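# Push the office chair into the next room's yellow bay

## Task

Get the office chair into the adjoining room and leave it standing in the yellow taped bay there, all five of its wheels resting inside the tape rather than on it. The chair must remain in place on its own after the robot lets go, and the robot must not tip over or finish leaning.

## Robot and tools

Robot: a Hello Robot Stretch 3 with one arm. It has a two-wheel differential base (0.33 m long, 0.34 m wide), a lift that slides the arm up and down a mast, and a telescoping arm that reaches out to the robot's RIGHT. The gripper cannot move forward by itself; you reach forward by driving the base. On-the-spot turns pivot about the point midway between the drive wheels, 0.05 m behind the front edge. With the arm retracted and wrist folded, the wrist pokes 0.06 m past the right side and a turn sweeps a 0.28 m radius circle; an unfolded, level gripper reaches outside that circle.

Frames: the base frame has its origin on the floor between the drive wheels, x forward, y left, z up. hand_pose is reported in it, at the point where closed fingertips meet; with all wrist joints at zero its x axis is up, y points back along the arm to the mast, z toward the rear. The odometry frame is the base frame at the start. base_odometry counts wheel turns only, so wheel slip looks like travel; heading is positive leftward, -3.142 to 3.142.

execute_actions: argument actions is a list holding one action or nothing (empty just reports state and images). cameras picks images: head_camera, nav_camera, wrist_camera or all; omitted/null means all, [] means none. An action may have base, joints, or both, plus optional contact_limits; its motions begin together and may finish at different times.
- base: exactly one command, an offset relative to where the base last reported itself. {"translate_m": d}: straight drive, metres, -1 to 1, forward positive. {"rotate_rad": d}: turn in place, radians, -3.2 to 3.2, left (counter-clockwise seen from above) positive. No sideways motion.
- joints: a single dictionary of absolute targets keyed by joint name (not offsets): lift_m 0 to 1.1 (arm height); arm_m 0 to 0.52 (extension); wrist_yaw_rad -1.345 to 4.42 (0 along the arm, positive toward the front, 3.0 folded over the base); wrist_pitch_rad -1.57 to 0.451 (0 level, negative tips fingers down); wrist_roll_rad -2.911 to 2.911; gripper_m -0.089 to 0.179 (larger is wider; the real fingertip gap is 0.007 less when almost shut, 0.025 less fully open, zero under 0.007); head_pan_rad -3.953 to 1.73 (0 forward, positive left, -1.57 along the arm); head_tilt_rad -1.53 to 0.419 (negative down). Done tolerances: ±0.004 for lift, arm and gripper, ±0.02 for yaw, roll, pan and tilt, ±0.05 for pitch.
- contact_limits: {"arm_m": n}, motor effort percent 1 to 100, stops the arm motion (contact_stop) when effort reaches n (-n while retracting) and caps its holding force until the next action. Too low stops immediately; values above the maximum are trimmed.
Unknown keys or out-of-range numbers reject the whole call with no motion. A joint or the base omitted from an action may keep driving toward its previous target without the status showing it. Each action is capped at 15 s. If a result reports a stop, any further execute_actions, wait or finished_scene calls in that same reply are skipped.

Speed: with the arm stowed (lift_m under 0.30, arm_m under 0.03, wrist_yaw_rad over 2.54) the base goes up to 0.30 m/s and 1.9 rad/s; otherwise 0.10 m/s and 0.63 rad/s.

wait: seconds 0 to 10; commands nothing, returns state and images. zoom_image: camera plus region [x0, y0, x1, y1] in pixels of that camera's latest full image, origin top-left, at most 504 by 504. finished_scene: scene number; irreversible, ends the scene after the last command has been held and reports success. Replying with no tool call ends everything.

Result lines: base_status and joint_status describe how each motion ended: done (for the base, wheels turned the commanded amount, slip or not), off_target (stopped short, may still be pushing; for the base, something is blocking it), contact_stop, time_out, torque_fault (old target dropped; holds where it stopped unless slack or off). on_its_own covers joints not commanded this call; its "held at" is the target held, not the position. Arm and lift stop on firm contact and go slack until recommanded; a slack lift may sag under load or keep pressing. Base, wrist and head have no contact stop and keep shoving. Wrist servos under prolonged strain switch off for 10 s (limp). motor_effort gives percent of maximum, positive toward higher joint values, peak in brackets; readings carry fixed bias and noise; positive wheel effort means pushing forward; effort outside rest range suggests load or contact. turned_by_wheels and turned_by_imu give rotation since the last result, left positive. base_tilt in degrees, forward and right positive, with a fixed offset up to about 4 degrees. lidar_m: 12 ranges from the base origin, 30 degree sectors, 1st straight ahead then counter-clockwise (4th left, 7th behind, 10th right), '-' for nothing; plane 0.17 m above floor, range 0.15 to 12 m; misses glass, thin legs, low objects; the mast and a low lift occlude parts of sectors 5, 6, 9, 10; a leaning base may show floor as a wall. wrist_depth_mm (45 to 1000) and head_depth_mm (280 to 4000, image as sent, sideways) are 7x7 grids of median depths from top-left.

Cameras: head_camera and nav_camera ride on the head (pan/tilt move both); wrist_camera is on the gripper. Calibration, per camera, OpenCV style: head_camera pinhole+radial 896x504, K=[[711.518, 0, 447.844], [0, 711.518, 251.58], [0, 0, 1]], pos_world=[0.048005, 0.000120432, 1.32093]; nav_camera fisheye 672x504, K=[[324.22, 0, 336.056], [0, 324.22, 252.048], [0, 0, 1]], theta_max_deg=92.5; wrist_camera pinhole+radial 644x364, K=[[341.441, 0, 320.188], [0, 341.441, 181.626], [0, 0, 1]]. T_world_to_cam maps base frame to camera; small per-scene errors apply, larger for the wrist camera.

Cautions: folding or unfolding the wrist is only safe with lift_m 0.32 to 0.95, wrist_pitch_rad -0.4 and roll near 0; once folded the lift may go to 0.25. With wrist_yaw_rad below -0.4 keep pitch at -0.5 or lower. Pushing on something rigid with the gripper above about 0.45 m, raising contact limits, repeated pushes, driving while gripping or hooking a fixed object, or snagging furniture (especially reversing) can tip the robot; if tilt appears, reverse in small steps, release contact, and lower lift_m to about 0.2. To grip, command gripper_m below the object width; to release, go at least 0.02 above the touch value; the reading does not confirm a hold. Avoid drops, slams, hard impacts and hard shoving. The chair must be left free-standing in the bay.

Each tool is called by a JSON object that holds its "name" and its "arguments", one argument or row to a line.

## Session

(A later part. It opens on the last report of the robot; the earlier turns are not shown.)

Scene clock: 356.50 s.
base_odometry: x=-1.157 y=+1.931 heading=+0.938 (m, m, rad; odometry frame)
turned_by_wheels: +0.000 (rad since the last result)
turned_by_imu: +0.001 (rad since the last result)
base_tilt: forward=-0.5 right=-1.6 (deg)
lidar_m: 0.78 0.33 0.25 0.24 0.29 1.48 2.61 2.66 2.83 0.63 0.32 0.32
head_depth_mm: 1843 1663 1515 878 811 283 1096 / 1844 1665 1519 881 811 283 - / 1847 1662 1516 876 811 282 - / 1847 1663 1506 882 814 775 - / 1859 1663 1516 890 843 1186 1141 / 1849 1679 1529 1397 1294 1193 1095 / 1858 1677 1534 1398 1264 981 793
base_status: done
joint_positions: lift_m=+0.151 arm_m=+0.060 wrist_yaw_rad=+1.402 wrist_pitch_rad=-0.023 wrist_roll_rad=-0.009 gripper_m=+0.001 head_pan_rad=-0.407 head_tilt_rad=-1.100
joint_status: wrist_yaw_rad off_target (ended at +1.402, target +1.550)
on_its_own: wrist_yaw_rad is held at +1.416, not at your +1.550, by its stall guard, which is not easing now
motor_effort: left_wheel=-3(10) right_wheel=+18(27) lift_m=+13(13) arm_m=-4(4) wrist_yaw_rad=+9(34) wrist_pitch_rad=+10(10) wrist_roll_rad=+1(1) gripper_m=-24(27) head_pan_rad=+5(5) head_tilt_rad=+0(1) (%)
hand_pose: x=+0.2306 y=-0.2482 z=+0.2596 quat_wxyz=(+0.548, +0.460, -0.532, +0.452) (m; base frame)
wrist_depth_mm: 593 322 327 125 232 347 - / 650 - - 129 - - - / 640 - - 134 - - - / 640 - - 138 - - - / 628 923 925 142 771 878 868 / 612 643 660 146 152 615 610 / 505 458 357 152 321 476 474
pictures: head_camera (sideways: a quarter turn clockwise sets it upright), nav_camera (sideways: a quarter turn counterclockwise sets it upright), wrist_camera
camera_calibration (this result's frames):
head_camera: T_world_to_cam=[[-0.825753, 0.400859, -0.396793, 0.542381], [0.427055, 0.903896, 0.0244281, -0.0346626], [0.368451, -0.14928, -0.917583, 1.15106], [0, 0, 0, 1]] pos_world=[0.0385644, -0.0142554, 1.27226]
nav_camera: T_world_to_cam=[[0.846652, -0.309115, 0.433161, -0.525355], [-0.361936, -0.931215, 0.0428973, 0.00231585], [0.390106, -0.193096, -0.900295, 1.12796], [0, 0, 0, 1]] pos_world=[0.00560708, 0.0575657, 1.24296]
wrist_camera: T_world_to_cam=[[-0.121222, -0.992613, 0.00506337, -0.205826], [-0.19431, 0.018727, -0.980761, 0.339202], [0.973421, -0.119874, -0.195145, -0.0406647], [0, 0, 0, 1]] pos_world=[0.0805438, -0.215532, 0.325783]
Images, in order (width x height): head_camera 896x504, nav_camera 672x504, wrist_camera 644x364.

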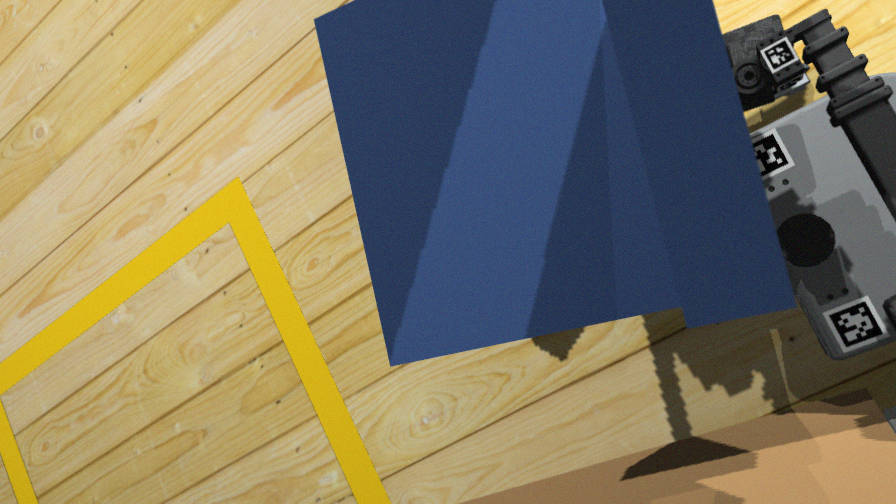

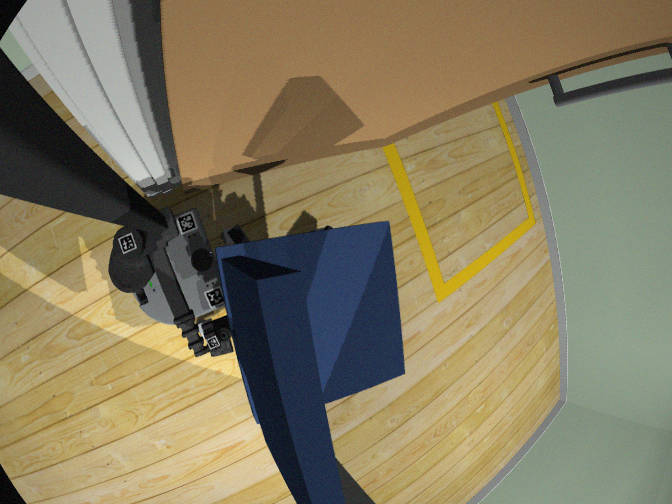

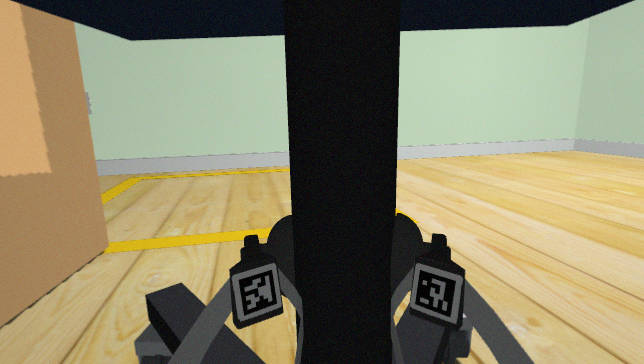

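{"name": "execute_actions", "arguments": {
  "actions": [
    {"base":{"rotate_rad":-0.12},"joints":{"wrist_yaw_rad":1.55}}
  ],
  "cameras": []
}}

{"name": "execute_actions", "arguments": {
  "actions": [
    {"base":{"translate_m":0.25},"joints":{"wrist_yaw_rad":1.58}}
  ],
  "cameras": []
}}

{"name": "execute_actions", "arguments": {
  "actions": [
    {"base":{"translate_m":0.25},"joints":{"wrist_yaw_rad":1.575}}
  ],
  "cameras": ["nav_camera","wrist_camera"]
}}

Scene clock: 369.67 s.
base_odometry: x=-1.157 y=+1.931 heading=+0.819 (m, m, rad; odometry frame)
turned_by_wheels: -0.120 (rad since the last result)
turned_by_imu: -0.119 (rad since the last result)
base_tilt: forward=-0.6 right=-1.7 (deg)
lidar_m: 2.17 0.37 0.26 0.24 0.27 1.35 2.57 2.62 2.97 0.63 0.65 0.32
head_depth_mm: 1850 1662 1500 873 808 1157 1103 / 1849 1653 955 878 810 283 - / 1842 1672 1522 877 810 282 - / 1859 1674 1512 876 811 772 - / 1861 1679 1526 881 824 1174 1135 / 1853 1682 1524 1355 1284 1199 1106 / 1872 1674 1525 1394 1293 1110 832
base_status: done
joint_positions: lift_m=+0.151 arm_m=+0.060 wrist_yaw_rad=+1.527 wrist_pitch_rad=-0.021 wrist_roll_rad=-0.009 gripper_m=+0.001 head_pan_rad=-0.407 head_tilt_rad=-1.100
joint_status: wrist_yaw_rad off_target (ended at +1.527, target +1.550)
on_its_own: wrist_yaw_rad is at rest, and its effort (+15) is outside its rest range (-12 to +12)
motor_effort: left_wheel=+2(6) right_wheel=-3(14) lift_m=+13(14) arm_m=-3(3) wrist_yaw_rad=+15(31) wrist_pitch_rad=+9(10) wrist_roll_rad=+0(0) gripper_m=-16(25) head_pan_rad=+5(5) head_tilt_rad=-1(0) (%)
hand_pose: x=+0.2341 y=-0.2165 z=+0.2600 quat_wxyz=(+0.519, +0.492, -0.503, +0.486) (m; base frame)
wrist_depth_mm: 589 316 246 148 229 349 - / 637 - - 153 - - - / 623 - - 158 - - - / 642 - - 162 - - - / 622 854 921 166 978 867 860 / 601 648 641 171 - 623 617 / 500 472 356 182 332 486 473
pictures: none
No camera images: the call's "cameras" was empty. Leave "cameras" out to get every camera's image.

Scene clock: 373.20 s.
base_odometry: x=-0.986 y=+2.114 heading=+0.818 (m, m, rad; odometry frame)
turned_by_wheels: +0.000 (rad since the last result)
turned_by_imu: +0.000 (rad since the last result)
base_tilt: forward=-0.5 right=-1.7 (deg)
lidar_m: 1.92 0.39 0.27 0.26 0.27 0.35 2.69 2.86 0.66 0.63 0.33 0.32
head_depth_mm: 1853 1658 1511 878 295 482 1101 / 1833 1676 960 880 809 328 - / 1841 1675 1512 879 810 284 - / 1844 1677 1515 879 814 284 - / 1853 1670 1520 879 822 284 1097 / 1846 1671 1522 1363 1285 1198 1113 / 1850 1676 1518 1403 1293 1173 877
base_status: done
joint_positions: lift_m=+0.151 arm_m=+0.060 wrist_yaw_rad=+1.507 wrist_pitch_rad=-0.021 wrist_roll_rad=-0.009 gripper_m=+0.001 head_pan_rad=-0.407 head_tilt_rad=-1.100
joint_status: wrist_yaw_rad off_target (ended at +1.507, target +1.580)
on_its_own: wrist_yaw_rad is held at +1.520, not at your +1.580, by its stall guard, which is not easing now
motor_effort: left_wheel=-2(6) right_wheel=+17(37) lift_m=+14(13) arm_m=-3(3) wrist_yaw_rad=+8(26) wrist_pitch_rad=+9(9) wrist_roll_rad=+1(0) gripper_m=-16(18) head_pan_rad=+5(5) head_tilt_rad=+0(0) (%)
hand_pose: x=+0.2338 y=-0.2216 z=+0.2601 quat_wxyz=(+0.523, +0.487, -0.508, +0.481) (m; base frame)
wrist_depth_mm: - 314 247 147 339 346 - / - - - 151 - - - / - - - 156 - - - / - - - 161 - - - / 943 954 939 165 948 879 870 / 632 659 464 170 - 620 609 / 501 473 336 178 328 482 475
pictures: none
No camera images: the call's "cameras" was empty. Leave "cameras" out to get every camera's image.

Scene clock: 376.73 s.
base_odometry: x=-0.815 y=+2.296 heading=+0.818 (m, m, rad; odometry frame)
turned_by_wheels: +0.000 (rad since the last result)
turned_by_imu: +0.001 (rad since the last result)
base_tilt: forward=-0.5 right=-1.7 (deg)
lidar_m: 1.68 0.42 0.29 0.27 0.28 0.37 2.80 3.11 0.71 1.06 0.33 0.32
head_depth_mm: 1844 1672 1486 881 295 477 1102 / 1854 1660 1510 877 296 357 - / 1842 1658 1514 880 812 305 - / 1856 1673 1520 877 812 320 - / 1852 1683 1524 880 815 287 1140 / 1795 1685 1511 1379 1291 285 1118 / 1752 1673 1524 1402 1293 1185 927
base_status: done
joint_positions: lift_m=+0.151 arm_m=+0.060 wrist_yaw_rad=+1.501 wrist_pitch_rad=-0.021 wrist_roll_rad=-0.009 gripper_m=+0.001 head_pan_rad=-0.407 head_tilt_rad=-1.100
joint_status: wrist_yaw_rad off_target (ended at +1.501, target +1.575)
on_its_own: wrist_yaw_rad is held at +1.512, not at your +1.575, by its stall guard, which is not easing now
motor_effort: left_wheel=-2(7) right_wheel=+17(31) lift_m=+14(13) arm_m=-3(3) wrist_yaw_rad=+7(25) wrist_pitch_rad=+9(9) wrist_roll_rad=+0(0) gripper_m=-15(19) head_pan_rad=+5(5) head_tilt_rad=+0(0) (%)
hand_pose: x=+0.2337 y=-0.2231 z=+0.2600 quat_wxyz=(+0.525, +0.486, -0.509, +0.479) (m; base frame)
wrist_depth_mm: - 317 250 145 335 347 - / - - - 151 - - - / - - - 155 - - - / - - - 159 - - - / 953 947 911 163 935 864 848 / 654 658 461 169 - 598 608 / 508 496 339 176 330 475 481
pictures: nav_camera (sideways: a quarter turn counterclockwise sets it upright), wrist_camera
camera_calibration (this result's frames):
nav_camera: T_world_to_cam=[[0.846663, -0.309083, 0.433162, -0.525356], [-0.361901, -0.931229, 0.0428974, 0.00231559], [0.390114, -0.193082, -0.900295, 1.12796], [0, 0, 0, 1]] pos_world=[0.00560498, 0.0575657, 1.24296]
wrist_camera: T_world_to_cam=[[-0.0224248, -0.999735, 0.00514923, -0.205206], [-0.193563, -0.000711401, -0.981087, 0.335323], [0.980831, -0.0229974, -0.193496, -0.0211026], [0, 0, 0, 1]] pos_world=[0.0810026, -0.205399, 0.325954]
Images, in order (width x height): nav_camera 672x504, wrist_camera 644x364.

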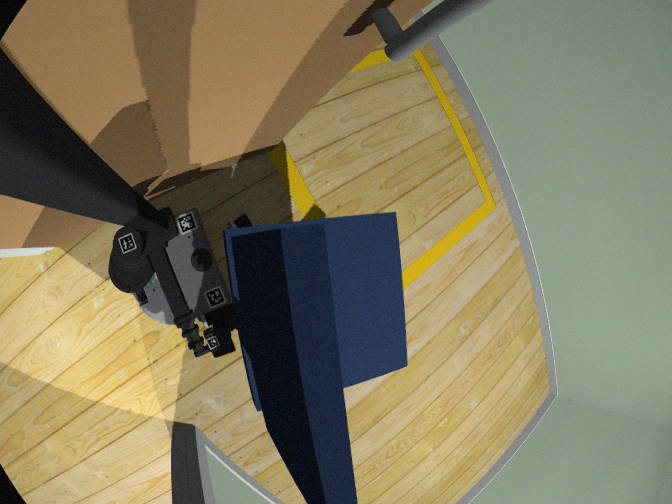

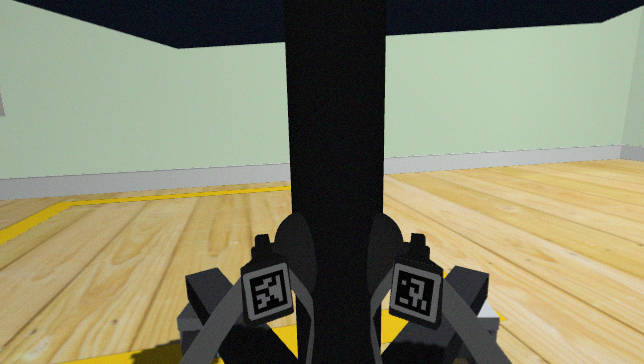

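{"name": "execute_actions", "arguments": {
  "actions": [
    {"joints":{"gripper_m":0.085,"wrist_yaw_rad":1.5,"head_pan_rad":0.3,"head_tilt_rad":-0.9}}
  ],
  "cameras": []
}}

{"name": "execute_actions", "arguments": {
  "actions": [
    {"base":{"translate_m":0.03}}
  ],
  "cameras": []
}}

{"name": "execute_actions", "arguments": {
  "actions": [
    {"joints":{"gripper_m":0.0}}
  ],
  "cameras": ["head_camera","wrist_camera"]
}}

Scene clock: 381.60 s.
base_odometry: x=-0.815 y=+2.296 heading=+0.818 (m, m, rad; odometry frame)
turned_by_wheels: +0.000 (rad since the last result)
turned_by_imu: +0.001 (rad since the last result)
base_tilt: forward=-0.6 right=-1.7 (deg)
lidar_m: 1.68 0.41 0.29 0.27 0.28 0.37 2.81 3.12 0.71 1.06 0.33 0.32
head_depth_mm: 1552 1808 1799 1557 876 785 723 / 1552 1810 1796 1558 878 788 732 / 1568 1820 1809 1569 1389 812 - / 1581 1836 1794 1575 1390 1250 - / 1581 1854 1807 1581 1391 1227 1135 / 1603 1865 1800 1583 887 959 1061 / 1608 1740 445 615 659 706 761
base_status: not commanded
joint_positions: lift_m=+0.151 arm_m=+0.060 wrist_yaw_rad=+1.499 wrist_pitch_rad=-0.021 wrist_roll_rad=-0.009 gripper_m=+0.085 head_pan_rad=+0.293 head_tilt_rad=-0.903
joint_status: all done
motor_effort: left_wheel=+1(2) right_wheel=+0(16) lift_m=+13(13) arm_m=-3(3) wrist_yaw_rad=+1(8) wrist_pitch_rad=+9(9) wrist_roll_rad=+1(0) gripper_m=+1(88) head_pan_rad=+5(55) head_tilt_rad=+1(21) (%)
hand_pose: x=+0.2337 y=-0.2236 z=+0.2600 quat_wxyz=(+0.525, +0.485, -0.510, +0.478) (m; base frame)
wrist_depth_mm: - 317 247 146 336 344 - / - - - 150 - - - / - - - 154 - - - / - - - 159 - - - / 973 932 - 165 887 875 864 / 653 654 - 170 591 646 614 / 496 491 354 177 327 423 476
pictures: none
No camera images: the call's "cameras" was empty. Leave "cameras" out to get every camera's image.

Scene clock: 382.87 s.
base_odometry: x=-0.794 y=+2.318 heading=+0.818 (m, m, rad; odometry frame)
turned_by_wheels: +0.000 (rad since the last result)
turned_by_imu: +0.000 (rad since the last result)
base_tilt: forward=-0.5 right=-1.8 (deg)
lidar_m: 1.64 0.42 0.29 0.28 0.28 0.37 2.82 3.14 0.72 1.13 0.30 0.30
head_depth_mm: 1524 1759 1787 1561 875 789 715 / 1531 1778 1812 1560 892 788 714 / 1537 1788 1797 1567 1398 1207 726 / 1551 1802 1819 1578 1382 1246 1160 / 1568 1805 1804 1571 1395 1247 1135 / 1575 1824 1805 1579 1323 963 1069 / 1580 1835 430 597 662 709 764
base_status: done
joint_positions: lift_m=+0.151 arm_m=+0.060 wrist_yaw_rad=+1.499 wrist_pitch_rad=-0.021 wrist_roll_rad=-0.009 gripper_m=+0.085 head_pan_rad=+0.293 head_tilt_rad=-0.902
joint_status: not commanded
motor_effort: left_wheel=+2(8) right_wheel=-1(1) lift_m=+13(14) arm_m=-3(3) wrist_yaw_rad=+0(0) wrist_pitch_rad=+9(9) wrist_roll_rad=+0(0) gripper_m=+0(1) head_pan_rad=+5(5) head_tilt_rad=+1(2) (%)
hand_pose: x=+0.2337 y=-0.2236 z=+0.2600 quat_wxyz=(+0.525, +0.485, -0.510, +0.478) (m; base frame)
wrist_depth_mm: - 317 322 117 208 - - / - - - 120 - - - / - - - 124 - - - / - - - 128 - - - / 980 932 - 132 836 905 847 / 652 645 - 137 568 636 609 / 498 501 352 142 314 388 476
pictures: none
No camera images: the call's "cameras" was empty. Leave "cameras" out to get every camera's image.

Scene clock: 384.20 s.
base_odometry: x=-0.794 y=+2.318 heading=+0.819 (m, m, rad; odometry frame)
turned_by_wheels: +0.000 (rad since the last result)
turned_by_imu: +0.000 (rad since the last result)
base_tilt: forward=-0.5 right=-1.7 (deg)
lidar_m: 1.64 0.42 0.29 0.28 0.28 0.37 2.82 3.14 0.72 1.13 0.30 0.30
head_depth_mm: 1525 1769 1808 1565 877 785 715 / 1537 1773 1794 1568 896 787 714 / 1530 1793 1792 1574 1388 1208 726 / 1554 1810 1811 1568 1383 1250 1159 / 1562 1825 1802 1568 1392 1257 1133 / 1567 1831 1810 1583 1330 964 1072 / 1581 1839 430 599 665 708 764
base_status: not commanded
joint_positions: lift_m=+0.151 arm_m=+0.060 wrist_yaw_rad=+1.494 wrist_pitch_rad=-0.021 wrist_roll_rad=-0.009 gripper_m=+0.001 head_pan_rad=+0.293 head_tilt_rad=-0.902
joint_status: all done
motor_effort: left_wheel=+3(3) right_wheel=-12(12) lift_m=+13(14) arm_m=-3(3) wrist_yaw_rad=+4(4) wrist_pitch_rad=+9(9) wrist_roll_rad=+0(0) gripper_m=-25(99) head_pan_rad=+5(5) head_tilt_rad=+2(2) (%)
hand_pose: x=+0.2336 y=-0.2249 z=+0.2600 quat_wxyz=(+0.526, +0.484, -0.511, +0.477) (m; base frame)
wrist_depth_mm: - 318 322 116 301 - - / - - - 119 - - - / - - - 123 - - - / - - - 127 - - - / 915 950 932 132 837 894 850 / 654 646 671 136 140 617 617 / 504 496 333 142 313 457 479
pictures: head_camera (sideways: a quarter turn clockwise sets it upright), wrist_camera
camera_calibration (this result's frames):
head_camera: T_world_to_cam=[[-0.798191, -0.197455, -0.569125, 0.766696], [-0.260613, 0.964954, 0.0307206, -0.038667], [0.543114, 0.172842, -0.821677, 1.02536], [0, 0, 0, 1]] pos_world=[0.0450027, 0.0114734, 1.28005]
wrist_camera: T_world_to_cam=[[-0.0295858, -0.999549, 0.00515349, -0.205322], [-0.193564, 0.000671032, -0.981087, 0.335601], [0.980641, -0.0300238, -0.193496, -0.0225496], [0, 0, 0, 1]] pos_world=[0.0809988, -0.206132, 0.325949]
Images, in order (width x height): head_camera 896x504, wrist_camera 644x364.

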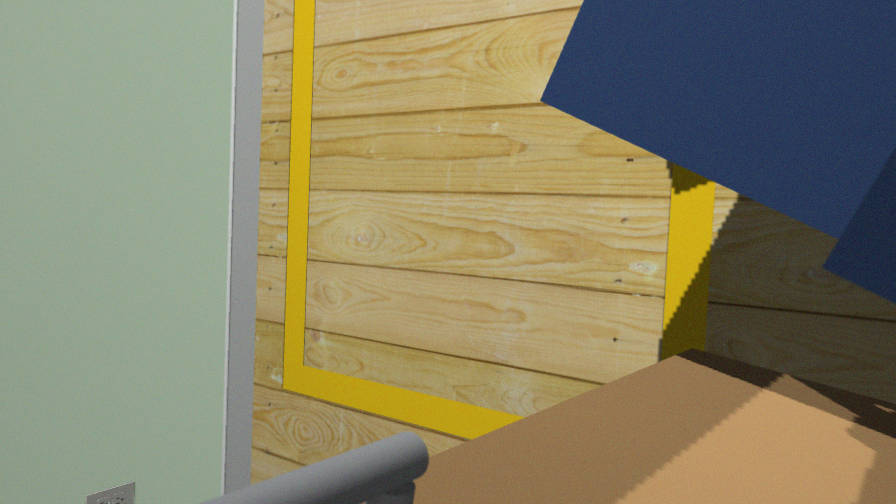

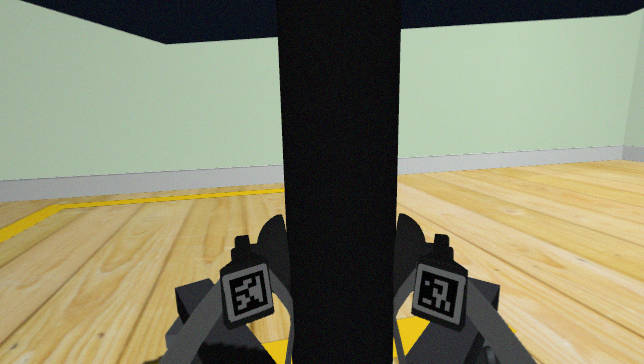

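{"name": "execute_actions", "arguments": {
  "actions": [
    {"base":{"rotate_rad":0.1},"joints":{"wrist_yaw_rad":1.52}}
  ],
  "cameras": []
}}

{"name": "execute_actions", "arguments": {
  "actions": [
    {"base":{"translate_m":0.25},"joints":{"wrist_yaw_rad":1.57}}
  ],
  "cameras": []
}}

{"name": "execute_actions", "arguments": {
  "actions": [
    {"base":{"rotate_rad":0.42},"joints":{"wrist_yaw_rad":1.57,"head_pan_rad":-0.3,"head_tilt_rad":-1.1}}
  ],
  "cameras": []
}}

{"name": "execute_actions", "arguments": {
  "actions": [
    {"base":{"translate_m":0.2},"joints":{"wrist_yaw_rad":1.575}}
  ]
}}

Scene clock: 407.43 s.
base_odometry: x=-0.794 y=+2.318 heading=+0.917 (m, m, rad; odometry frame)
turned_by_wheels: +0.099 (rad since the last result)
turned_by_imu: +0.096 (rad since the last result)
base_tilt: forward=-0.6 right=-1.8 (deg)
lidar_m: 1.64 0.38 0.28 0.28 0.29 0.41 3.13 3.19 0.72 1.42 0.30 0.31
head_depth_mm: 1503 1737 1801 1573 876 786 710 / 1517 1758 1790 1560 1385 789 715 / 1539 1783 1810 1560 1389 1247 736 / 1575 1821 1797 1569 1397 1247 1158 / 1593 1860 1815 1581 1393 1208 1131 / 1611 1872 453 702 772 875 1015 / 313 349 467 547 600 661 735
base_status: rotate_rad off_target (by the wheels' count: +0.0988 of +0.1000)
joint_positions: lift_m=+0.151 arm_m=+0.060 wrist_yaw_rad=+1.453 wrist_pitch_rad=-0.022 wrist_roll_rad=-0.009 gripper_m=+0.004 head_pan_rad=+0.293 head_tilt_rad=-0.902
joint_status: wrist_yaw_rad off_target (ended at +1.453, target +1.520)
on_its_own: left_wheel is at rest, and its effort (-22) is outside its rest range (-18 to +18); right_wheel is at rest, and its effort (+29) is outside its rest range (-18 to +18); wrist_yaw_rad is at rest, and its effort (+43) is outside its rest range (-12 to +12)
motor_effort: left_wheel=-22(22) right_wheel=+29(41) lift_m=+14(14) arm_m=-2(3) wrist_yaw_rad=+43(40) wrist_pitch_rad=+9(10) wrist_roll_rad=+0(0) gripper_m=-28(28) head_pan_rad=+5(5) head_tilt_rad=+1(2) (%)
hand_pose: x=+0.2325 y=-0.2353 z=+0.2598 quat_wxyz=(+0.536, +0.473, -0.521, +0.466) (m; base frame)
wrist_depth_mm: - 320 328 113 115 - - / - - - 117 120 - - / - - - 121 124 - - / - - - 125 129 - - / 961 908 935 127 128 876 858 / 654 646 655 130 130 617 610 / 504 500 336 137 301 352 475
pictures: none
No camera images: the call's "cameras" was empty. Leave "cameras" out to get every camera's image.

Scene clock: 411.03 s.
base_odometry: x=-0.642 y=+2.517 heading=+0.917 (m, m, rad; odometry frame)
turned_by_wheels: -0.001 (rad since the last result)
turned_by_imu: +0.001 (rad since the last result)
base_tilt: forward=-0.5 right=-1.7 (deg)
lidar_m: 1.39 1.42 0.27 0.27 0.28 0.39 3.38 0.89 0.96 2.16 0.28 0.28
head_depth_mm: 1268 1466 1691 1563 1385 789 715 / 1280 1476 1719 1562 877 787 716 / 1306 1503 1725 1566 1384 800 715 / 1325 1539 1745 1571 1388 1244 1006 / 1352 1571 1778 1576 1397 1247 1138 / 1368 1607 1780 1584 1402 1251 1088 / 1390 1626 1796 1580 1397 1258 711
base_status: done
joint_positions: lift_m=+0.151 arm_m=+0.060 wrist_yaw_rad=+1.555 wrist_pitch_rad=-0.022 wrist_roll_rad=-0.009 gripper_m=+0.004 head_pan_rad=+0.293 head_tilt_rad=-0.902
joint_status: all done
on_its_own: right_wheel is at rest, and its effort (+19) is outside its rest range (-18 to +18)
motor_effort: left_wheel=-4(16) right_wheel=+19(44) lift_m=+14(14) arm_m=-2(3) wrist_yaw_rad=-3(63) wrist_pitch_rad=+9(10) wrist_roll_rad=+1(1) gripper_m=-21(30) head_pan_rad=+5(4) head_tilt_rad=+1(1) (%)
hand_pose: x=+0.2343 y=-0.2092 z=+0.2598 quat_wxyz=(+0.512, +0.499, -0.496, +0.493) (m; base frame)
wrist_depth_mm: - 320 329 110 305 - - / - - - 113 - - - / - - - 116 - - - / - - - 121 - - - / 939 926 905 124 804 884 865 / 657 652 690 129 134 620 609 / 506 503 334 133 315 449 476
pictures: none
No camera images: the call's "cameras" was empty. Leave "cameras" out to get every camera's image.

Scene clock: 412.73 s.
base_odometry: x=-0.642 y=+2.517 heading=+1.336 (m, m, rad; odometry frame)
turned_by_wheels: +0.419 (rad since the last result)
turned_by_imu: +0.403 (rad since the last result)
base_tilt: forward=-0.6 right=-1.6 (deg)
lidar_m: 1.40 0.28 0.27 0.27 0.35 0.80 0.92 0.89 1.64 2.55 0.31 0.32
head_depth_mm: 1478 1661 1525 884 812 529 763 / 1468 1655 1527 885 814 530 1020 / 1475 1650 1540 884 815 531 - / 1464 1664 1531 886 815 532 - / 1459 1653 1525 1385 1280 532 1133 / 1464 1656 1545 1410 1298 1171 1107 / 1450 1649 1535 1411 1296 793 827
base_status: rotate_rad off_target (by the wheels' count: +0.4187 of +0.4200)
joint_positions: lift_m=+0.151 arm_m=+0.060 wrist_yaw_rad=+1.460 wrist_pitch_rad=-0.023 wrist_roll_rad=-0.009 gripper_m=+0.004 head_pan_rad=-0.293 head_tilt_rad=-1.086
joint_status: wrist_yaw_rad off_target (ended at +1.460, target +1.570); the others done
on_its_own: left_wheel is at rest, and its effort (-27) is outside its rest range (-18 to +18); right_wheel is at rest, and its effort (+28) is outside its rest range (-18 to +18); wrist_yaw_rad is at rest, and its effort (+72) is outside its rest range (-12 to +12)
motor_effort: left_wheel=-27(31) right_wheel=+28(46) lift_m=+13(13) arm_m=-4(5) wrist_yaw_rad=+72(72) wrist_pitch_rad=+10(10) wrist_roll_rad=+0(1) gripper_m=-33(34) head_pan_rad=-5(53) head_tilt_rad=-8(29) (%)
hand_pose: x=+0.2327 y=-0.2338 z=+0.2596 quat_wxyz=(+0.535, +0.475, -0.519, +0.468) (m; base frame)
wrist_depth_mm: - 368 329 116 110 - - / - - - 120 114 - - / - - - 124 118 - - / - - - 129 122 - - / 922 944 898 128 125 840 846 / 650 643 645 131 128 623 614 / 500 499 334 144 136 325 478
pictures: none
No camera images: the call's "cameras" was empty. Leave "cameras" out to get every camera's image.

Scene clock: 416.43 s.
base_odometry: x=-0.595 y=+2.711 heading=+1.335 (m, m, rad; odometry frame)
turned_by_wheels: +0.000 (rad since the last result)
turned_by_imu: -0.019 (rad since the last result)
base_tilt: forward=-0.4 right=-1.7 (deg)
lidar_m: 1.21 1.33 0.26 0.26 0.32 0.62 1.09 1.08 1.97 2.29 0.27 0.26
head_depth_mm: 1279 1559 1523 880 811 761 - / 1276 1547 1526 884 814 759 - / 1274 1543 1527 884 816 754 - / 1259 1533 1538 883 816 754 - / 1263 1532 1530 887 816 773 727 / 1263 1515 1532 1400 1290 1196 1142 / 1249 1514 1535 1405 1295 1199 924
base_status: done
joint_positions: lift_m=+0.151 arm_m=+0.060 wrist_yaw_rad=+1.634 wrist_pitch_rad=-0.024 wrist_roll_rad=-0.009 gripper_m=+0.004 head_pan_rad=-0.295 head_tilt_rad=-1.090
joint_status: wrist_yaw_rad off_target (ended at +1.634, target +1.575)
on_its_own: wrist_yaw_rad is held at +1.630, not at your +1.575, by its stall guard, which is not easing now
motor_effort: left_wheel=+1(44) right_wheel=+13(44) lift_m=+14(14) arm_m=-1(3) wrist_yaw_rad=-3(73) wrist_pitch_rad=+10(13) wrist_roll_rad=+0(1) gripper_m=-22(33) head_pan_rad=-3(5) head_tilt_rad=-6(8) (%)
hand_pose: x=+0.2337 y=-0.1889 z=+0.2593 quat_wxyz=(+0.493, +0.519, -0.475, +0.512) (m; base frame)
wrist_depth_mm: - 326 326 106 277 844 808 / - - - 109 930 882 819 / - - - 113 - 919 826 / - - - 116 - 946 844 / 939 911 - 120 806 868 842 / 651 645 685 125 129 615 611 / 502 492 333 129 329 447 478
pictures: head_camera (sideways: a quarter turn clockwise sets it upright), nav_camera (sideways: a quarter turn counterclockwise sets it upright), wrist_camera
camera_calibration (this result's frames):
head_camera: T_world_to_cam=[[-0.861527, 0.30538, -0.405603, 0.554075], [0.323618, 0.945864, 0.0247589, -0.0344625], [0.391206, -0.10993, -0.913714, 1.1459], [0, 0, 0, 1]] pos_world=[0.0402201, -0.0106378, 1.27261]
nav_camera: T_world_to_cam=[[0.871756, -0.211779, 0.441805, -0.536767], [-0.256487, -0.96558, 0.0432434, 0.00122157], [0.41744, -0.151015, -0.896068, 1.1223], [0, 0, 0, 1]] pos_world=[-0.00025032, 0.0569881, 1.24275]
wrist_camera: T_world_to_cam=[[0.110129, -0.993905, 0.00500406, -0.200905], [-0.194391, -0.0264764, -0.980567, 0.329839], [0.974722, 0.107016, -0.196122, 0.00617824], [0, 0, 0, 1]] pos_world=[0.0802214, -0.191608, 0.325646]
Images, in order (width x height): head_camera 896x504, nav_camera 672x504, wrist_camera 644x364.

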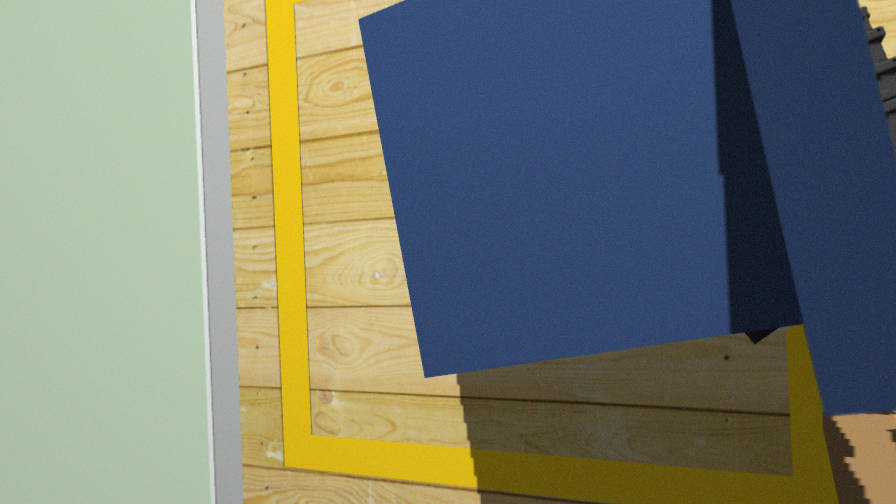

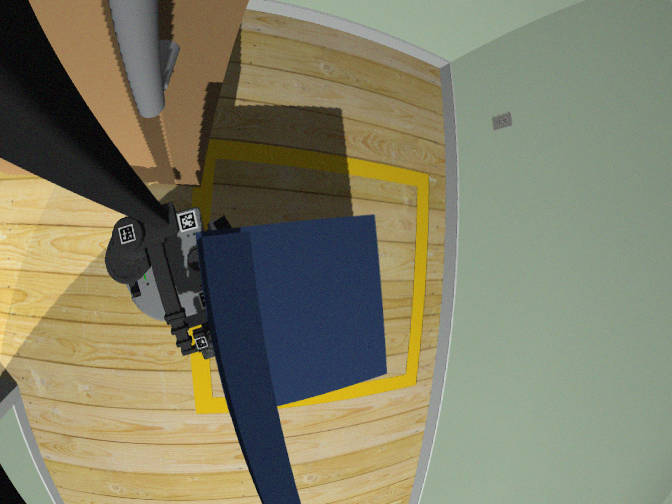

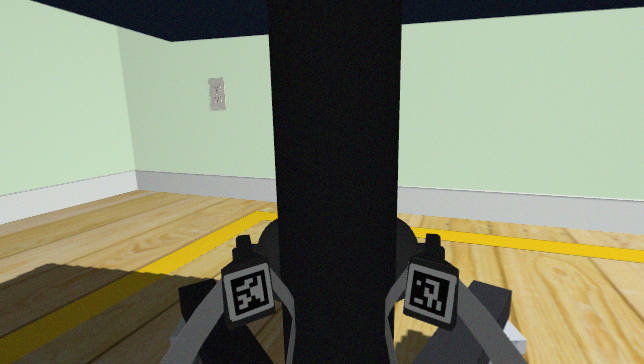

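{"name": "execute_actions", "arguments": {
  "actions": [
    {"joints":{"head_pan_rad":1.2,"head_tilt_rad":-1.2}}
  ],
  "cameras": ["head_camera","nav_camera"]
}}

Scene clock: 424.80 s.
base_odometry: x=-0.595 y=+2.711 heading=+1.335 (m, m, rad; odometry frame)
turned_by_wheels: +0.000 (rad since the last result)
turned_by_imu: +0.000 (rad since the last result)
base_tilt: forward=-0.7 right=-1.8 (deg)
lidar_m: 1.21 1.33 0.26 0.26 0.32 0.61 1.09 1.08 1.98 2.29 0.27 0.26
head_depth_mm: 1399 1545 1424 1336 1255 749 707 / 1379 1534 1435 1342 1253 746 710 / 1362 1526 1431 1337 1253 755 - / 1341 1519 1433 1343 1263 - - / 1303 1479 459 648 1130 - - / - 324 412 633 1011 - 1103 / - 321 339 620 - 1201 1116
base_status: not commanded
joint_positions: lift_m=+0.151 arm_m=+0.060 wrist_yaw_rad=+1.634 wrist_pitch_rad=-0.024 wrist_roll_rad=-0.009 gripper_m=+0.004 head_pan_rad=+1.193 head_tilt_rad=-1.185
joint_status: all done
on_its_own: wrist_yaw_rad is held at +1.630, not at your +1.575, by its stall guard, which is not easing now
motor_effort: left_wheel=+1(1) right_wheel=+13(13) lift_m=+14(14) arm_m=-2(1) wrist_yaw_rad=-3(3) wrist_pitch_rad=+10(11) wrist_roll_rad=+0(0) gripper_m=-21(21) head_pan_rad=+5(59) head_tilt_rad=-8(22) (%)
hand_pose: x=+0.2337 y=-0.1889 z=+0.2593 quat_wxyz=(+0.493, +0.519, -0.475, +0.512) (m; base frame)
wrist_depth_mm: - 322 324 106 278 864 808 / - - - 110 962 873 828 / - - - 113 - 934 857 / - - - 117 - 920 869 / 933 905 - 121 809 884 833 / 646 649 663 125 129 618 602 / 496 499 333 130 327 439 478
pictures: head_camera (sideways: a quarter turn clockwise sets it upright), nav_camera (sideways: a quarter turn counterclockwise sets it upright)
camera_calibration (this result's frames):
head_camera: T_world_to_cam=[[-0.388162, -0.865397, -0.316888, 0.435645], [-0.915113, 0.40263, 0.0213898, -0.0225172], [0.109078, 0.298291, -0.948222, 1.19243], [0, 0, 0, 1]] pos_world=[0.0184276, 0.0303807, 1.26922]
nav_camera: T_world_to_cam=[[0.297026, 0.886591, 0.354588, -0.419664], [0.942573, -0.331638, 0.0396476, -0.00140637], [0.152746, 0.322449, -0.934182, 1.17342], [0, 0, 0, 1]] pos_world=[-0.0532587, -0.00676401, 1.24505]
Images, in order (width x height): head_camera 896x504, nav_camera 672x504.

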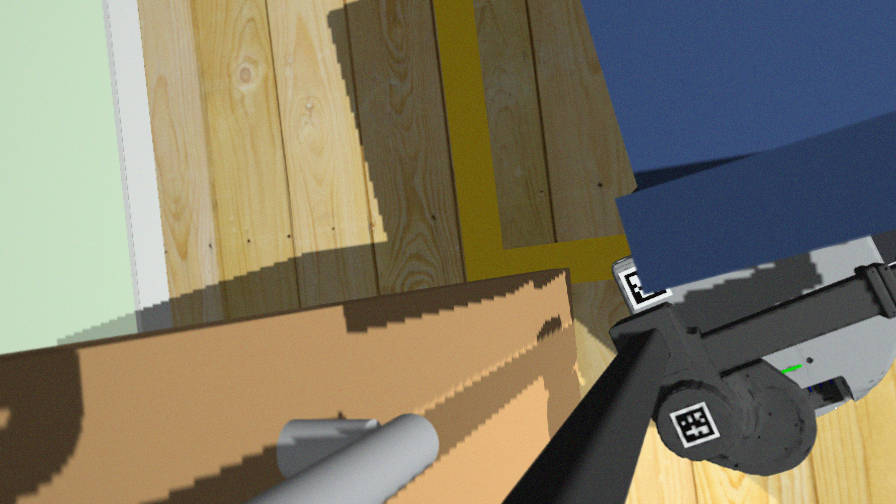

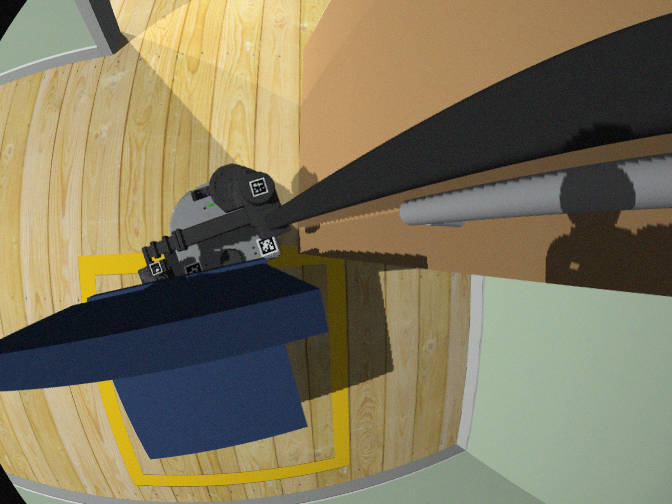

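{"name": "execute_actions", "arguments": {
  "actions": [
    {"base":{"translate_m":0.22},"joints":{"wrist_yaw_rad":1.6,"head_pan_rad":-0.5,"head_tilt_rad":-1.3}}
  ]
}}

Scene clock: 432.03 s.
base_odometry: x=-0.544 y=+2.925 heading=+1.335 (m, m, rad; odometry frame)
turned_by_wheels: +0.000 (rad since the last result)
turned_by_imu: +0.001 (rad since the last result)
base_tilt: forward=-0.6 right=-1.7 (deg)
lidar_m: 0.99 1.18 1.10 1.11 0.34 0.44 1.30 1.34 2.43 1.88 1.14 0.26
head_depth_mm: 1398 1431 868 814 284 1185 1136 / 1366 1413 855 818 785 - 1140 / 1317 1425 857 818 786 - - / 1278 1417 856 818 785 - - / 1231 1419 857 818 785 - - / 1196 1398 859 829 1236 1197 1151 / 1163 1396 1368 1300 1243 1188 1145
base_status: done
joint_positions: lift_m=+0.151 arm_m=+0.060 wrist_yaw_rad=+1.668 wrist_pitch_rad=-0.024 wrist_roll_rad=-0.009 gripper_m=+0.004 head_pan_rad=-0.493 head_tilt_rad=-1.285
joint_status: wrist_yaw_rad off_target (ended at +1.668, target +1.600); the others done
on_its_own: wrist_yaw_rad is held at +1.652, not at your +1.600, by its stall guard, which is not easing now
motor_effort: left_wheel=+11(13) right_wheel=+14(27) lift_m=+14(14) arm_m=-1(1) wrist_yaw_rad=-10(26) wrist_pitch_rad=+10(10) wrist_roll_rad=+0(1) gripper_m=-22(24) head_pan_rad=-4(56) head_tilt_rad=-9(21) (%)
hand_pose: x=+0.2330 y=-0.1802 z=+0.2592 quat_wxyz=(+0.484, +0.527, -0.466, +0.520) (m; base frame)
wrist_depth_mm: - 324 324 106 308 677 638 / - - - 109 765 709 665 / - - - 113 783 743 665 / - - - 117 818 750 692 / 939 919 - 121 804 752 693 / 647 652 667 125 131 618 605 / 502 500 331 130 310 460 474
pictures: head_camera (sideways: a quarter turn clockwise sets it upright), nav_camera (sideways: a quarter turn counterclockwise sets it upright), wrist_camera
camera_calibration (this result's frames):
head_camera: T_world_to_cam=[[-0.838695, 0.497645, -0.221224, 0.313815], [0.506758, 0.861907, 0.0176663, -0.0263405], [0.199466, -0.0972904, -0.975063, 1.2267], [0, 0, 0, 1]] pos_world=[0.0318582, -0.0141191, 1.266]
nav_camera: T_world_to_cam=[[0.873572, -0.411349, 0.260122, -0.300157], [-0.434381, -0.900029, 0.0355109, 0.0123836], [0.21951, -0.144013, -0.964923, 1.21291], [0, 0, 0, 1]] pos_world=[0.00134207, 0.0623517, 1.248]
wrist_camera: T_world_to_cam=[[0.144224, -0.989532, 0.00498137, -0.199273], [-0.193485, -0.0331365, -0.980544, 0.328487], [0.970445, 0.140454, -0.196239, 0.012975], [0, 0, 0, 1]] pos_world=[0.0797055, -0.188124, 0.325634]
Images, in order (width x height): head_camera 896x504, nav_camera 672x504, wrist_camera 644x364.

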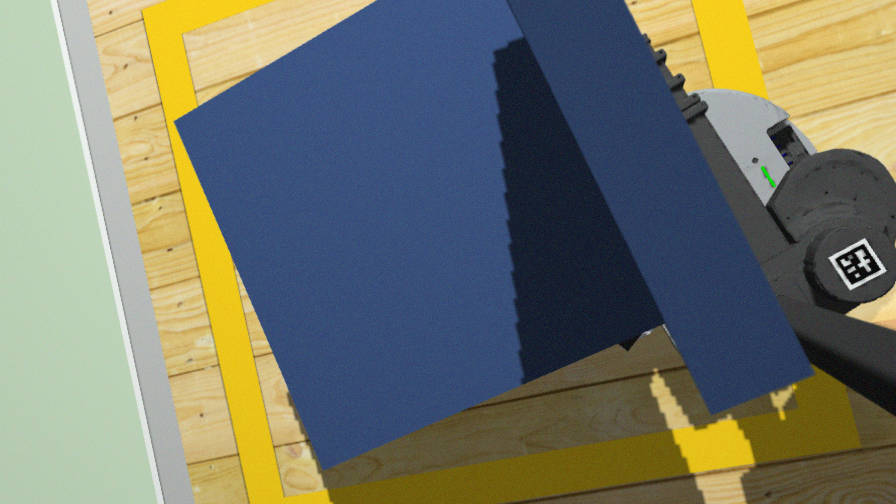

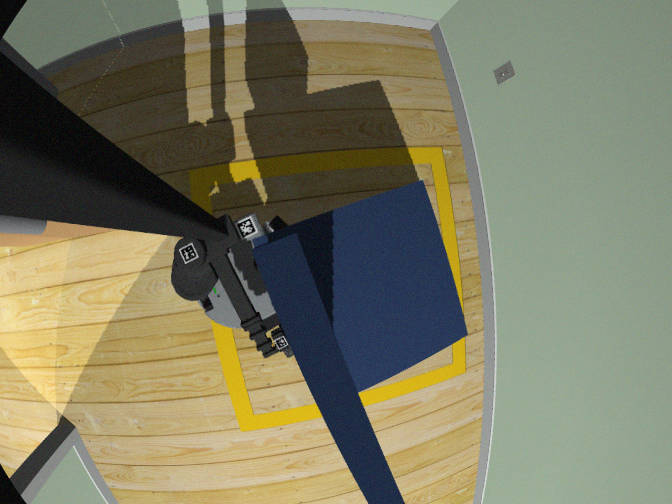

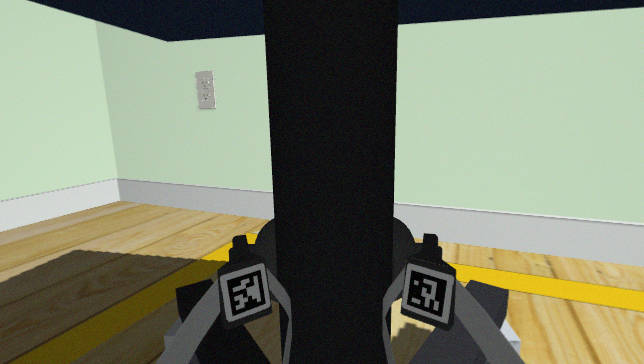

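Release and back away to verify.

{"name": "execute_actions", "arguments": {
  "actions": [
    {"joints":{"gripper_m":0.15,"wrist_yaw_rad":1.66}}
  ],
  "cameras": []
}}

{"name": "execute_actions", "arguments": {
  "actions": [
    {"base":{"translate_m":-0.3},"joints":{"head_pan_rad":-0.4,"head_tilt_rad":-1.1}}
  ]
}}

Scene clock: 436.53 s.
base_odometry: x=-0.544 y=+2.925 heading=+1.335 (m, m, rad; odometry frame)
turned_by_wheels: +0.000 (rad since the last result)
turned_by_imu: +0.000 (rad since the last result)
base_tilt: forward=-0.5 right=-1.7 (deg)
lidar_m: 1.00 1.18 1.10 1.11 0.34 0.44 1.30 1.34 2.44 1.88 1.14 0.26
head_depth_mm: 1391 1420 867 816 284 1185 1141 / 1371 1418 853 815 790 - 1141 / 1319 1428 856 817 787 - - / 1282 1429 858 816 783 - - / 1242 1425 857 816 788 - - / 1201 1414 857 827 1232 1200 1153 / 1162 1397 1363 1302 1242 1190 1145
base_status: not commanded
joint_positions: lift_m=+0.151 arm_m=+0.060 wrist_yaw_rad=+1.662 wrist_pitch_rad=-0.023 wrist_roll_rad=-0.009 gripper_m=+0.150 head_pan_rad=-0.493 head_tilt_rad=-1.285
joint_status: all done
motor_effort: left_wheel=+11(11) right_wheel=+7(15) lift_m=+14(14) arm_m=-1(1) wrist_yaw_rad=-1(13) wrist_pitch_rad=+10(11) wrist_roll_rad=+1(0) gripper_m=+0(92) head_pan_rad=-5(4) head_tilt_rad=-9(8) (%)
hand_pose: x=+0.2332 y=-0.1818 z=+0.2593 quat_wxyz=(+0.485, +0.525, -0.468, +0.519) (m; base frame)
wrist_depth_mm: - 318 324 106 307 693 640 / - - - 110 772 725 648 / - - - 113 807 741 694 / - - - 116 814 765 682 / 935 - 918 120 810 757 699 / 658 - 637 124 592 420 634 / 501 459 363 129 363 376 468
pictures: none
No camera images: the call's "cameras" was empty. Leave "cameras" out to get every camera's image.

Scene clock: 440.63 s.
base_odometry: x=-0.614 y=+2.633 heading=+1.335 (m, m, rad; odometry frame)
turned_by_wheels: +0.000 (rad since the last result)
turned_by_imu: -0.001 (rad since the last result)
base_tilt: forward=-0.5 right=-1.8 (deg)
lidar_m: 1.28 1.36 0.29 0.29 0.35 0.67 1.04 1.00 1.82 2.43 1.46 0.52
head_depth_mm: 1385 422 567 1352 1285 1206 1102 / 1406 401 526 870 1281 1202 - / 1386 396 490 697 1263 1210 - / 1375 389 457 634 1250 1193 - / 1351 386 430 583 1245 1193 1138 / 1329 1476 405 539 832 1197 1108 / 1305 1485 383 499 1293 1196 901
base_status: done
joint_positions: lift_m=+0.151 arm_m=+0.060 wrist_yaw_rad=+1.662 wrist_pitch_rad=-0.023 wrist_roll_rad=-0.009 gripper_m=+0.150 head_pan_rad=-0.407 head_tilt_rad=-1.100
joint_status: all done
motor_effort: left_wheel=+0(7) right_wheel=+1(5) lift_m=+14(14) arm_m=-1(1) wrist_yaw_rad=-1(2) wrist_pitch_rad=+10(10) wrist_roll_rad=+1(0) gripper_m=+1(0) head_pan_rad=+5(17) head_tilt_rad=+0(19) (%)
hand_pose: x=+0.2332 y=-0.1819 z=+0.2595 quat_wxyz=(+0.485, +0.525, -0.468, +0.519) (m; base frame)
wrist_depth_mm: - 318 326 309 301 349 843 / - - - 404 - 943 872 / - - - - - - 882 / - - - - - - 908 / 916 - 850 524 681 901 834 / 666 - 437 426 429 421 631 / 502 395 478 445 466 463 358
pictures: head_camera (sideways: a quarter turn clockwise sets it upright), nav_camera (sideways: a quarter turn counterclockwise sets it upright), wrist_camera
camera_calibration (this result's frames):
head_camera: T_world_to_cam=[[-0.825818, 0.400973, -0.396542, 0.542055], [0.427139, 0.903856, 0.0244187, -0.0346508], [0.368208, -0.149213, -0.917692, 1.15121], [0, 0, 0, 1]] pos_world=[0.0385557, -0.014255, 1.27225]
nav_camera: T_world_to_cam=[[0.846734, -0.309235, 0.432915, -0.525034], [-0.362006, -0.931189, 0.0428874, 0.00232917], [0.389863, -0.193032, -0.900414, 1.12811], [0, 0, 0, 1]] pos_world=[0.00559724, 0.0575721, 1.24297]
wrist_camera: T_world_to_cam=[[0.137563, -0.99048, 0.00503502, -0.199625], [-0.192715, -0.0317508, -0.980741, 0.328844], [0.971564, 0.133943, -0.195248, 0.0113777], [0, 0, 0, 1]] pos_world=[0.0797801, -0.188807, 0.325738]
Images, in order (width x height): head_camera 896x504, nav_camera 672x504, wrist_camera 644x364.

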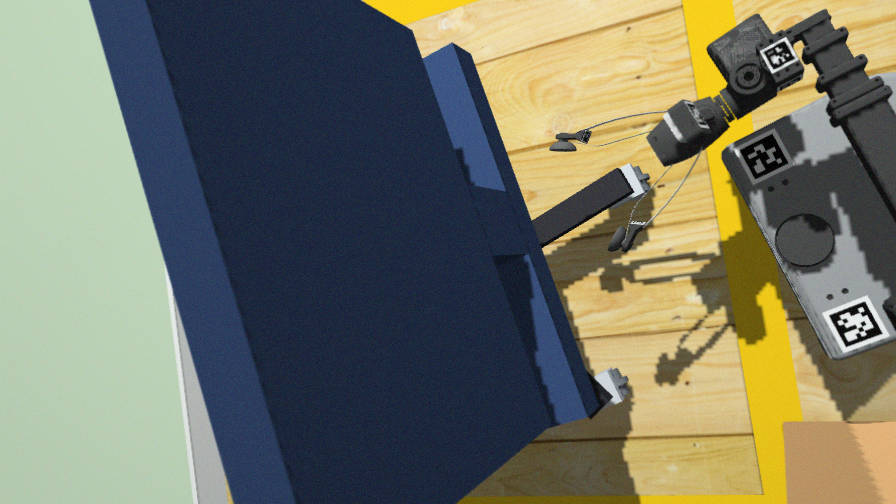

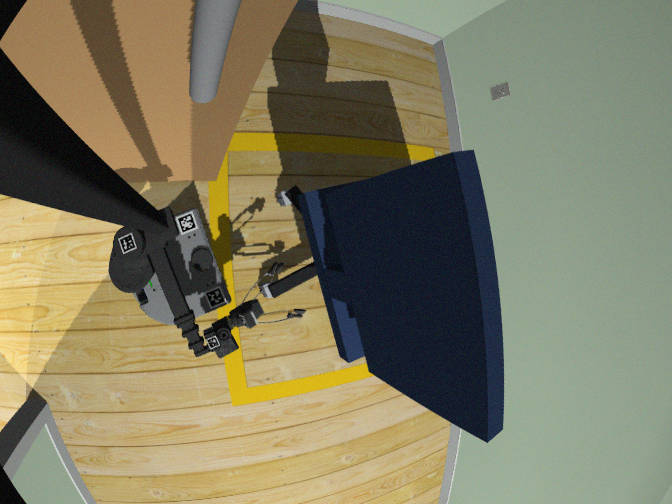

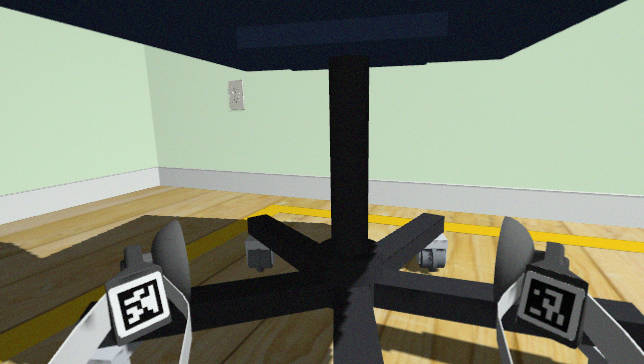

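All wheels are inside the tape.

{"name": "finished_scene", "arguments": {
  "scene": 1
}}

The scene is finished: the task was done.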